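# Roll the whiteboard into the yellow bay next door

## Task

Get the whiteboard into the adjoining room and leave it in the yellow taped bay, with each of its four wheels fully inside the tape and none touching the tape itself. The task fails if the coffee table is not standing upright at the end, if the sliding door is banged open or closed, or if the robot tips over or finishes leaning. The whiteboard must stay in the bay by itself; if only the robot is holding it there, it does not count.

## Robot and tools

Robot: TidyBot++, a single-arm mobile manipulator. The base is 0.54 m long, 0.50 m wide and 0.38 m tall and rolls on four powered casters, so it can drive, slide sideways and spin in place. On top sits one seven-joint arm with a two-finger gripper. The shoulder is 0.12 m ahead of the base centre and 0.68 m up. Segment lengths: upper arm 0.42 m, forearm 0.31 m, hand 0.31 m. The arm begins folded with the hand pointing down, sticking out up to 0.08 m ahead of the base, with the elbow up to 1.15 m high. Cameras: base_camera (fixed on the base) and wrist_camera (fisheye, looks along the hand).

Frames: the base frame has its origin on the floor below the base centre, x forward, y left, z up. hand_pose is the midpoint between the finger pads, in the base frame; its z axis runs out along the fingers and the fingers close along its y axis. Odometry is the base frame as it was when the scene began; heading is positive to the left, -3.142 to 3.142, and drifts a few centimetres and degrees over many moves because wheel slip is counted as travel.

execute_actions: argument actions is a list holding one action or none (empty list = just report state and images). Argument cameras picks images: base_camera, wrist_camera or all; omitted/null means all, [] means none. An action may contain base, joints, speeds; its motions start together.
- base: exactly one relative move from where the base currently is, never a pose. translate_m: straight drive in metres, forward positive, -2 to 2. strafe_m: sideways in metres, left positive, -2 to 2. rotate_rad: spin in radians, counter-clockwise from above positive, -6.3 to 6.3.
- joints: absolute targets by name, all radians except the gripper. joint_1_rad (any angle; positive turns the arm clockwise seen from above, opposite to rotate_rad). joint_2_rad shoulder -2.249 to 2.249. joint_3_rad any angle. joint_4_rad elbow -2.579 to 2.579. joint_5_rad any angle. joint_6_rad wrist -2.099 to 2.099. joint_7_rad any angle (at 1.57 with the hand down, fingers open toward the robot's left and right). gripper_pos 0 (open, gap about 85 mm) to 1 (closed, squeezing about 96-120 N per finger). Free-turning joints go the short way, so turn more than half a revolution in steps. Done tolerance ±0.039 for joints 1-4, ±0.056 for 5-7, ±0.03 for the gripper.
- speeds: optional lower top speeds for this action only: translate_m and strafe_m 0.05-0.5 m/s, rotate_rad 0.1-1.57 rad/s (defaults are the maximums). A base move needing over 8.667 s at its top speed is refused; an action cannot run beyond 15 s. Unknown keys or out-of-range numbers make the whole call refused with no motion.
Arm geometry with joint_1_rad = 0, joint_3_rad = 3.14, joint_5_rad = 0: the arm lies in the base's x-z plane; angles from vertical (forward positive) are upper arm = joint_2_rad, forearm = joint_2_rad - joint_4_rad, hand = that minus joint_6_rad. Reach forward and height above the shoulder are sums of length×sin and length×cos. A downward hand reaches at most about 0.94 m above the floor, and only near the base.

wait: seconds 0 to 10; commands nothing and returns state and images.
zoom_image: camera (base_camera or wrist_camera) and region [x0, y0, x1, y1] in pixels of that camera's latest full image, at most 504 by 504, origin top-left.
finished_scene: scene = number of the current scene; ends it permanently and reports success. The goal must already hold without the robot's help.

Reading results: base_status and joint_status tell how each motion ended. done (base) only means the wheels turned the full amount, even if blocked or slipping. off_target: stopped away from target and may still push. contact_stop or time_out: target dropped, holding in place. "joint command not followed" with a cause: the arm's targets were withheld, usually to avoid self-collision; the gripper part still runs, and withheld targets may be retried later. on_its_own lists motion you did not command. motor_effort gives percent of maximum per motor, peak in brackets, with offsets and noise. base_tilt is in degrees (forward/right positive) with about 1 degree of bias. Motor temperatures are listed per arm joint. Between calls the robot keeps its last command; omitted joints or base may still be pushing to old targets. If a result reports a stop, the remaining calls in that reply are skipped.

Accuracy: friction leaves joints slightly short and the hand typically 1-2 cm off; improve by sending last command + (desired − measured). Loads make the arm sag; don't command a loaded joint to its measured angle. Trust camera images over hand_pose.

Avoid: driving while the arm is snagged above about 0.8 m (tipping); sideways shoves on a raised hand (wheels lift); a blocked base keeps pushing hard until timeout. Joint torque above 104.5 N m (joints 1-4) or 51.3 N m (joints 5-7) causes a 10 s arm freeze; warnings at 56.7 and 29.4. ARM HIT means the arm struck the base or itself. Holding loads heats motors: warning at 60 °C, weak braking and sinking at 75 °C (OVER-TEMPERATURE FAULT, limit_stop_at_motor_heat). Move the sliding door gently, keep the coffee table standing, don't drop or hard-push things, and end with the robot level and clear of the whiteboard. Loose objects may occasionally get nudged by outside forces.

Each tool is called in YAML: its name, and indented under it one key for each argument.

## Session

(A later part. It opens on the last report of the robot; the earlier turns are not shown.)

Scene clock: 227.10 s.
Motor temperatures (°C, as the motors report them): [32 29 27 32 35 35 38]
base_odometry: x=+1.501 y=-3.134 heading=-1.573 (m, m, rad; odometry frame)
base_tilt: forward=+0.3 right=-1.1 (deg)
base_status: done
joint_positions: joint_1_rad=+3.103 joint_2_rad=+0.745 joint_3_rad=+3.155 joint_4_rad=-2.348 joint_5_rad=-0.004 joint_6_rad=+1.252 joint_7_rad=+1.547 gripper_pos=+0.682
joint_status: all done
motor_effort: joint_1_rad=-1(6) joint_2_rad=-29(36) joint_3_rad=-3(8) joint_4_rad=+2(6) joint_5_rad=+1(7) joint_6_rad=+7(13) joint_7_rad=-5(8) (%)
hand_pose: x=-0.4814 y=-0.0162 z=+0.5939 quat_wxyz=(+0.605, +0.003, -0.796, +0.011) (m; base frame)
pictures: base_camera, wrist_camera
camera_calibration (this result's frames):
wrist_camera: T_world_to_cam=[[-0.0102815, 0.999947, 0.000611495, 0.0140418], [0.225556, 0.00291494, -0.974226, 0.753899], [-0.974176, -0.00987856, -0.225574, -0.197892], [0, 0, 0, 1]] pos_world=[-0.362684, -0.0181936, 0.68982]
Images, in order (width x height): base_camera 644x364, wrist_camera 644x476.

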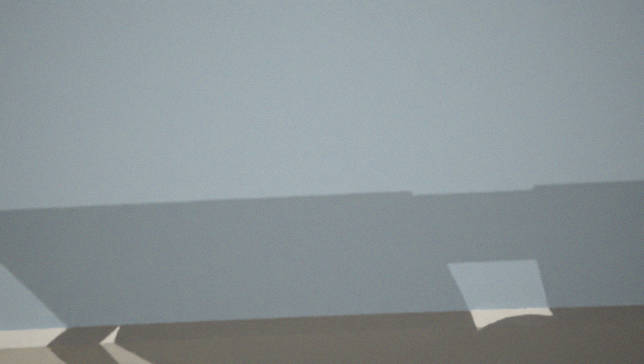

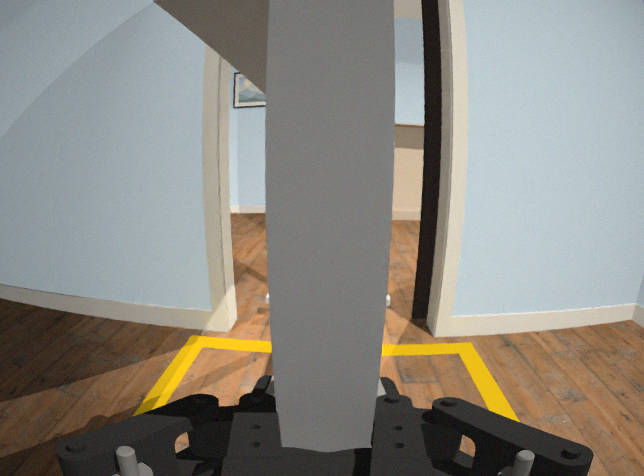

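execute_actions:
  actions:
    - {"joints":{"gripper_pos":0.0,"joint_1_rad":3.1,"joint_3_rad":3.155,"joint_5_rad":0.0}}
  cameras: []

execute_actions:
  actions:
    - {"joints":{"joint_2_rad":0.2,"joint_4_rad":-2.55,"joint_6_rad":0.55}}
  cameras: ["wrist_camera"]

execute_actions:
  actions:
    - {"base":{"strafe_m":0.58},"joints":{"joint_1_rad":2.3}}
  cameras: ["wrist_camera"]

Scene clock: 237.33 s.
Motor temperatures (°C, as the motors report them): [32 29 27 32 35 35 38]
base_odometry: x=+1.501 y=-3.134 heading=-1.573 (m, m, rad; odometry frame)
base_tilt: forward=+0.3 right=-1.1 (deg)
base_status: not commanded
joint_positions: joint_1_rad=+3.103 joint_2_rad=+0.745 joint_3_rad=+3.157 joint_4_rad=-2.356 joint_5_rad=-0.004 joint_6_rad=+1.252 joint_7_rad=+1.547 gripper_pos=+0.000
joint_status: all done
motor_effort: joint_1_rad=+1(4) joint_2_rad=-28(29) joint_3_rad=+1(4) joint_4_rad=+6(7) joint_5_rad=-1(2) joint_6_rad=+9(10) joint_7_rad=+0(5) (%)
hand_pose: x=-0.4785 y=-0.0155 z=+0.5917 quat_wxyz=(+0.602, +0.003, -0.798, +0.010) (m; base frame)
pictures: none
No camera images: the call's "cameras" was empty. Leave "cameras" out to get every camera's image.

Scene clock: 239.07 s.
Motor temperatures (°C, as the motors report them): [32 29 27 32 35 35 38]
base_odometry: x=+1.501 y=-3.134 heading=-1.573 (m, m, rad; odometry frame)
base_tilt: forward=+0.3 right=-1.2 (deg)
base_status: not commanded
joint_positions: joint_1_rad=+3.103 joint_2_rad=+0.215 joint_3_rad=+3.157 joint_4_rad=-2.530 joint_5_rad=-0.004 joint_6_rad=+0.590 joint_7_rad=+1.547 gripper_pos=+0.000
joint_status: all done
motor_effort: joint_1_rad=+1(1) joint_2_rad=-16(28) joint_3_rad=+1(0) joint_4_rad=+11(12) joint_5_rad=-1(0) joint_6_rad=+7(9) joint_7_rad=+0(1) (%)
hand_pose: x=-0.3516 y=-0.0116 z=+0.6308 quat_wxyz=(+0.473, -0.001, -0.881, +0.010) (m; base frame)
pictures: wrist_camera
camera_calibration (this result's frames):
wrist_camera: T_world_to_cam=[[-0.00406544, 0.999989, -0.00219934, 0.0146671], [0.516455, 0.000216297, -0.856314, 0.788482], [-0.856304, -0.00461715, -0.516451, 0.161948], [0, 0, 0, 1]] pos_world=[-0.26848, -0.0140897, 0.758859]
Images, in order (width x height): wrist_camera 644x476.

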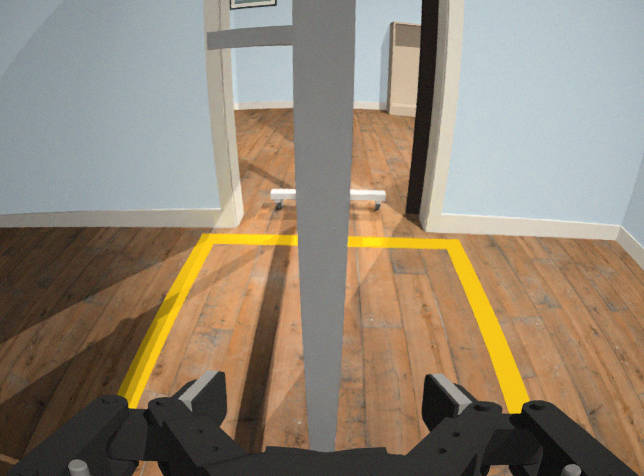

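Scene clock: 241.57 s.
Motor temperatures (°C, as the motors report them): [32 29 27 32 35 35 38]
base_odometry: x=+2.081 y=-3.135 heading=-1.574 (m, m, rad; odometry frame)
base_tilt: forward=+0.3 right=-1.1 (deg)
base_status: done
joint_positions: joint_1_rad=+2.319 joint_2_rad=+0.215 joint_3_rad=+3.157 joint_4_rad=-2.533 joint_5_rad=-0.004 joint_6_rad=+0.590 joint_7_rad=+1.547 gripper_pos=+0.000
joint_status: all done
motor_effort: joint_1_rad=+1(4) joint_2_rad=-16(17) joint_3_rad=+0(2) joint_4_rad=+11(12) joint_5_rad=-1(1) joint_6_rad=+8(8) joint_7_rad=+1(0) (%)
hand_pose: x=-0.2051 y=-0.3398 z=+0.6300 quat_wxyz=(+0.433, +0.336, -0.815, +0.189) (m; base frame)
pictures: wrist_camera
camera_calibration (this result's frames):
wrist_camera: T_world_to_cam=[[-0.709307, 0.704896, -0.00216111, 0.098546], [0.366683, 0.366356, -0.855176, 0.805191], [-0.602019, -0.607375, -0.518333, 0.133966], [0, 0, 0, 1]] pos_world=[-0.1447, -0.283084, 0.758232]
Images, in order (width x height): wrist_camera 644x476.

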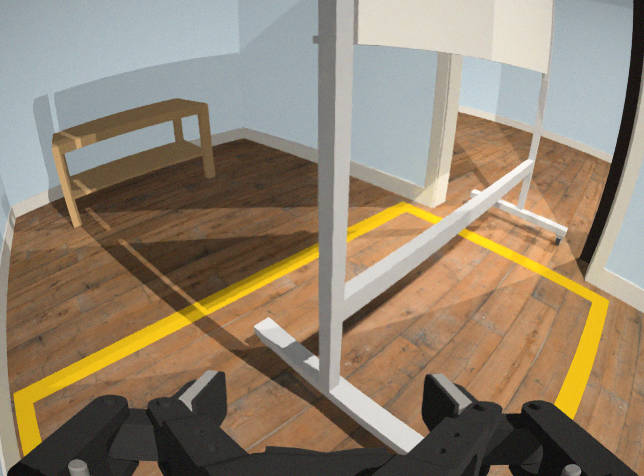

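execute_actions:
  actions:
    - {"base":{"translate_m":-0.58},"joints":{"joint_1_rad":1.54}}
  cameras: ["wrist_camera"]

Scene clock: 246.10 s.
Motor temperatures (°C, as the motors report them): [32 29 27 32 35 35 38]
base_odometry: x=+2.083 y=-2.555 heading=-1.574 (m, m, rad; odometry frame)
base_tilt: forward=+0.3 right=-1.1 (deg)
base_status: done
joint_positions: joint_1_rad=+1.558 joint_2_rad=+0.215 joint_3_rad=+3.157 joint_4_rad=-2.534 joint_5_rad=-0.004 joint_6_rad=+0.590 joint_7_rad=+1.547 gripper_pos=+0.000
joint_status: all done
motor_effort: joint_1_rad=+1(2) joint_2_rad=-17(17) joint_3_rad=+0(2) joint_4_rad=+11(12) joint_5_rad=-1(1) joint_6_rad=+7(8) joint_7_rad=+0(1) (%)
hand_pose: x=+0.1184 y=-0.4694 z=+0.6300 quat_wxyz=(+0.331, +0.614, -0.632, +0.336) (m; base frame)
pictures: wrist_camera
camera_calibration (this result's frames):
wrist_camera: T_world_to_cam=[[-0.999759, 0.0218493, -0.00216225, 0.133106], [0.0131777, 0.518355, -0.855064, 0.847102], [-0.0175617, -0.854886, -0.518518, 0.0647754], [0, 0, 0, 1]] pos_world=[0.123049, -0.386633, 0.758202]
Images, in order (width x height): wrist_camera 644x476.

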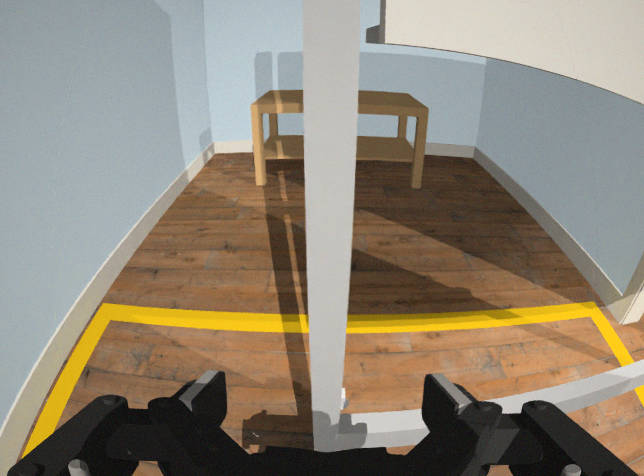

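execute_actions:
  actions:
    - {"joints":{"joint_2_rad":0.775,"joint_4_rad":-2.305,"joint_6_rad":1.29}}
  cameras: ["wrist_camera"]

execute_actions:
  actions:
    - {"joints":{"gripper_pos":1}}
  cameras: ["wrist_camera"]

Scene clock: 252.50 s.
Motor temperatures (°C, as the motors report them): [32 29 27 32 35 35 38]
base_odometry: x=+2.083 y=-2.555 heading=-1.574 (m, m, rad; odometry frame)
base_tilt: forward=+0.3 right=-1.1 (deg)
base_status: not commanded
joint_positions: joint_1_rad=+1.558 joint_2_rad=+0.762 joint_3_rad=+3.157 joint_4_rad=-2.326 joint_5_rad=-0.004 joint_6_rad=+1.249 joint_7_rad=+1.547 gripper_pos=+0.000
joint_status: all done
motor_effort: joint_1_rad=+1(1) joint_2_rad=-28(28) joint_3_rad=+0(0) joint_4_rad=+6(11) joint_5_rad=-1(1) joint_6_rad=+9(9) joint_7_rad=+0(0) (%)
hand_pose: x=+0.1191 y=-0.6075 z=+0.5897 quat_wxyz=(+0.427, +0.557, -0.568, +0.430) (m; base frame)
pictures: wrist_camera
camera_calibration (this result's frames):
wrist_camera: T_world_to_cam=[[-0.999865, 0.0163512, 0.0016226, 0.131187], [0.00208008, 0.22391, -0.974608, 0.777234], [-0.0162993, -0.974473, -0.223914, -0.320657], [0, 0, 0, 1]] pos_world=[0.124326, -0.488647, 0.685485]
Images, in order (width x height): wrist_camera 644x476.

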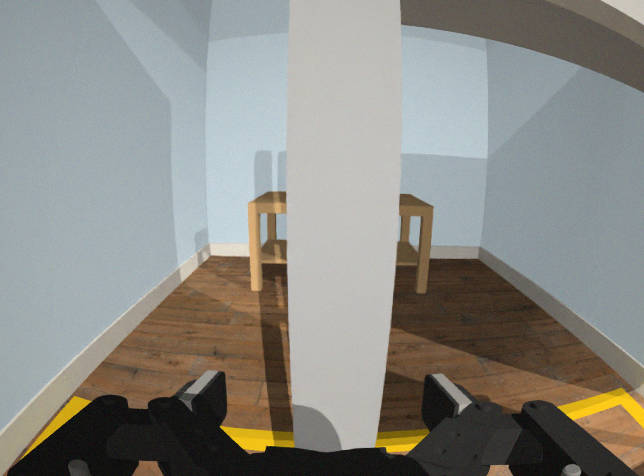

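Scene clock: 253.60 s.
Motor temperatures (°C, as the motors report them): [32 29 27 32 35 35 38]
base_odometry: x=+2.083 y=-2.555 heading=-1.574 (m, m, rad; odometry frame)
base_tilt: forward=+0.3 right=-1.1 (deg)
base_status: not commanded
joint_positions: joint_1_rad=+1.559 joint_2_rad=+0.762 joint_3_rad=+3.161 joint_4_rad=-2.326 joint_5_rad=-0.007 joint_6_rad=+1.250 joint_7_rad=+1.547 gripper_pos=+0.684
joint_status: gripper_pos off_target (ended at +0.684, target +1.000)
motor_effort: joint_1_rad=-1(8) joint_2_rad=-28(30) joint_3_rad=-1(6) joint_4_rad=+7(8) joint_5_rad=-2(5) joint_6_rad=+9(11) joint_7_rad=+0(0) (%)
hand_pose: x=+0.1156 y=-0.6078 z=+0.5900 quat_wxyz=(+0.430, +0.556, -0.569, +0.428) (m; base frame)
pictures: wrist_camera
camera_calibration (this result's frames):
wrist_camera: T_world_to_cam=[[-0.999716, 0.0234342, 0.00432201, 0.130332], [0.00100053, 0.222492, -0.974934, 0.777024], [-0.0238084, -0.974653, -0.222452, -0.321078], [0, 0, 0, 1]] pos_world=[0.121873, -0.488875, 0.68556]
Images, in order (width x height): wrist_camera 644x476.

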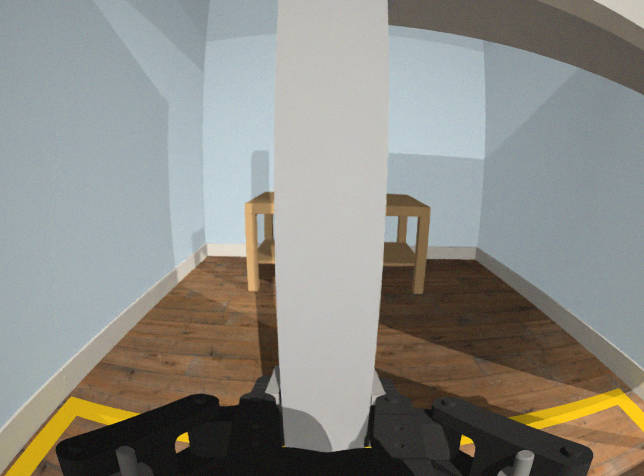

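execute_actions:
  actions:
    - {"base":{"translate_m":0.28},"joints":{"joint_1_rad":1.49,"joint_3_rad":3.14},"speeds":{"translate_m":0.12}}
  cameras: ["wrist_camera"]

Scene clock: 260.07 s.
Motor temperatures (°C, as the motors report them): [32 29 27 32 35 35 38]
base_odometry: x=+2.082 y=-2.835 heading=-1.574 (m, m, rad; odometry frame)
base_tilt: forward=+0.3 right=-1.1 (deg)
base_status: done
joint_positions: joint_1_rad=+1.537 joint_2_rad=+0.766 joint_3_rad=+3.178 joint_4_rad=-2.319 joint_5_rad=-0.049 joint_6_rad=+1.250 joint_7_rad=+1.537 gripper_pos=+0.684
joint_status: joint_1_rad off_target (ended at +1.537, target +1.490); the others done
motor_effort: joint_1_rad=-6(16) joint_2_rad=-29(31) joint_3_rad=-4(11) joint_4_rad=+9(11) joint_5_rad=+8(11) joint_6_rad=+11(11) joint_7_rad=+1(2) (%)
hand_pose: x=+0.1082 y=-0.6100 z=+0.5902 quat_wxyz=(+0.438, +0.545, -0.577, +0.422) (m; base frame)
pictures: wrist_camera
camera_calibration (this result's frames):
wrist_camera: T_world_to_cam=[[-0.998316, 0.057877, 0.00382263, 0.144227], [0.00890678, 0.218088, -0.975889, 0.774777], [-0.0573151, -0.974212, -0.218236, -0.321905], [0, 0, 0, 1]] pos_world=[0.118633, -0.49092, 0.685294]
Images, in order (width x height): wrist_camera 644x476.

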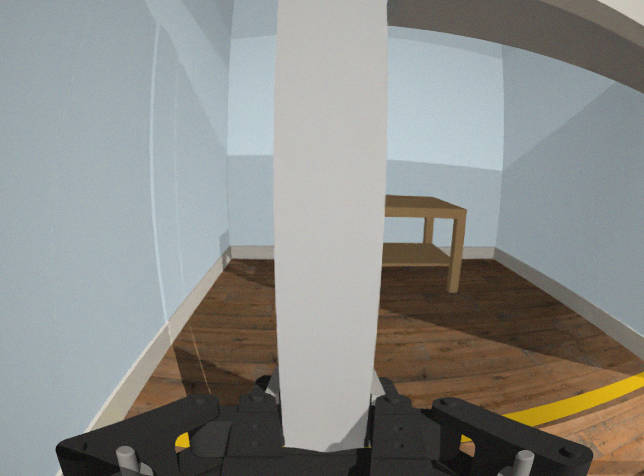

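execute_actions:
  actions:
    - {"base":{"translate_m":0.23},"joints":{"joint_1_rad":1.47,"joint_5_rad":0.04},"speeds":{"translate_m":0.12}}
  cameras: []

execute_actions:
  actions:
    - {"joints":{"gripper_pos":0,"joint_1_rad":1.52,"joint_3_rad":3.17,"joint_5_rad":-0.03}}
  cameras: []

execute_actions:
  actions:
    - {"base":{"strafe_m":0.3},"joints":{"joint_2_rad":0.0,"joint_4_rad":-2.3,"joint_6_rad":0.0}}
  cameras: ["wrist_camera"]

Scene clock: 267.77 s.
Motor temperatures (°C, as the motors report them): [32 29 27 32 35 35 38]
base_odometry: x=+2.082 y=-3.065 heading=-1.574 (m, m, rad; odometry frame)
base_tilt: forward=+0.3 right=-1.1 (deg)
base_status: done
joint_positions: joint_1_rad=+1.530 joint_2_rad=+0.767 joint_3_rad=+3.190 joint_4_rad=-2.318 joint_5_rad=-0.034 joint_6_rad=+1.250 joint_7_rad=+1.528 gripper_pos=+0.684
joint_status: joint_1_rad off_target (ended at +1.530, target +1.470); joint_5_rad off_target (ended at -0.034, target +0.040)
motor_effort: joint_1_rad=-8(18) joint_2_rad=-28(30) joint_3_rad=-6(12) joint_4_rad=+8(10) joint_5_rad=+10(14) joint_6_rad=+9(12) joint_7_rad=+1(3) (%)
hand_pose: x=+0.1108 y=-0.6107 z=+0.5901 quat_wxyz=(+0.436, +0.548, -0.574, +0.425) (m; base frame)
pictures: none
No camera images: the call's "cameras" was empty. Leave "cameras" out to get every camera's image.

Scene clock: 268.87 s.
Motor temperatures (°C, as the motors report them): [32 29 27 32 35 35 38]
base_odometry: x=+2.082 y=-3.065 heading=-1.574 (m, m, rad; odometry frame)
base_tilt: forward=+0.3 right=-1.1 (deg)
base_status: not commanded
joint_positions: joint_1_rad=+1.526 joint_2_rad=+0.767 joint_3_rad=+3.180 joint_4_rad=-2.318 joint_5_rad=-0.034 joint_6_rad=+1.250 joint_7_rad=+1.528 gripper_pos=+0.000
joint_status: all done
motor_effort: joint_1_rad=+1(8) joint_2_rad=-28(29) joint_3_rad=+1(6) joint_4_rad=+6(8) joint_5_rad=-1(10) joint_6_rad=+8(9) joint_7_rad=+1(2) (%)
hand_pose: x=+0.1178 y=-0.6106 z=+0.5900 quat_wxyz=(+0.432, +0.549, -0.573, +0.429) (m; base frame)
pictures: none
No camera images: the call's "cameras" was empty. Leave "cameras" out to get every camera's image.

Scene clock: 270.97 s.
Motor temperatures (°C, as the motors report them): [32 29 27 32 35 35 38]
base_odometry: x=+2.382 y=-3.066 heading=-1.574 (m, m, rad; odometry frame)
base_tilt: forward=+0.3 right=-1.1 (deg)
base_status: done
joint_positions: joint_1_rad=+1.526 joint_2_rad=+0.014 joint_3_rad=+3.180 joint_4_rad=-2.316 joint_5_rad=-0.034 joint_6_rad=+0.039 joint_7_rad=+1.528 gripper_pos=+0.000
joint_status: all done
motor_effort: joint_1_rad=+1(2) joint_2_rad=-14(32) joint_3_rad=+0(0) joint_4_rad=+17(17) joint_5_rad=-1(2) joint_6_rad=+7(10) joint_7_rad=+0(1) (%)
hand_pose: x=+0.1226 y=-0.4683 z=+0.6806 quat_wxyz=(+0.280, +0.621, -0.667, +0.303) (m; base frame)
pictures: wrist_camera
camera_calibration (this result's frames):
wrist_camera: T_world_to_cam=[[-0.998083, 0.0468112, -0.0404791, 0.17496], [0.0608931, 0.626171, -0.777304, 0.88147], [-0.0110398, -0.778279, -0.627821, 0.201468], [0, 0, 0, 1]] pos_world=[0.123174, -0.403342, 0.818739]
Images, in order (width x height): wrist_camera 644x476.

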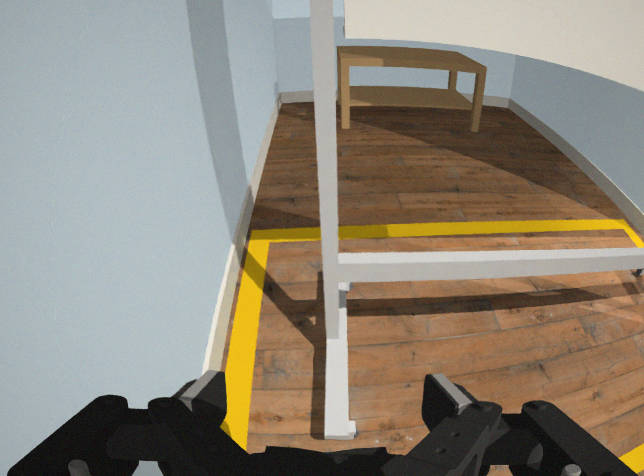

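execute_actions:
  actions:
    - {"joints":{"joint_1_rad":2.2}}
  cameras: ["wrist_camera"]

Scene clock: 274.87 s.
Motor temperatures (°C, as the motors report them): [32 29 27 32 35 35 38]
base_odometry: x=+2.382 y=-3.066 heading=-1.574 (m, m, rad; odometry frame)
base_tilt: forward=+0.3 right=-1.1 (deg)
base_status: not commanded
joint_positions: joint_1_rad=+2.184 joint_2_rad=+0.014 joint_3_rad=+3.180 joint_4_rad=-2.316 joint_5_rad=-0.034 joint_6_rad=+0.039 joint_7_rad=+1.528 gripper_pos=+0.000
joint_status: all done
motor_effort: joint_1_rad=+1(0) joint_2_rad=-14(15) joint_3_rad=+0(0) joint_4_rad=+17(17) joint_5_rad=-1(1) joint_6_rad=+6(7) joint_7_rad=+1(1) (%)
hand_pose: x=-0.1644 y=-0.3728 z=+0.6806 quat_wxyz=(+0.363, +0.372, -0.832, +0.196) (m; base frame)
pictures: wrist_camera
camera_calibration (this result's frames):
wrist_camera: T_world_to_cam=[[-0.761264, 0.647177, -0.0404791, 0.146779], [0.43097, 0.458326, -0.777304, 0.837431], [-0.484501, -0.609179, -0.627821, 0.25781], [0, 0, 0, 1]] pos_world=[-0.124261, -0.321755, 0.818739]
Images, in order (width x height): wrist_camera 644x476.

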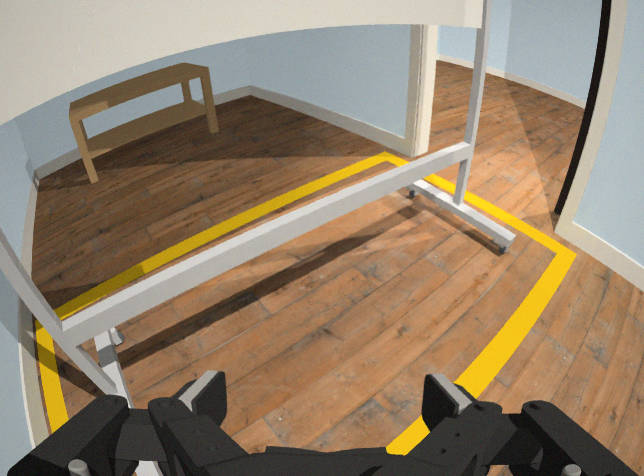

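All four wheels are inside the tape.

finished_scene:
  scene: 1

The scene is finished: the task was done.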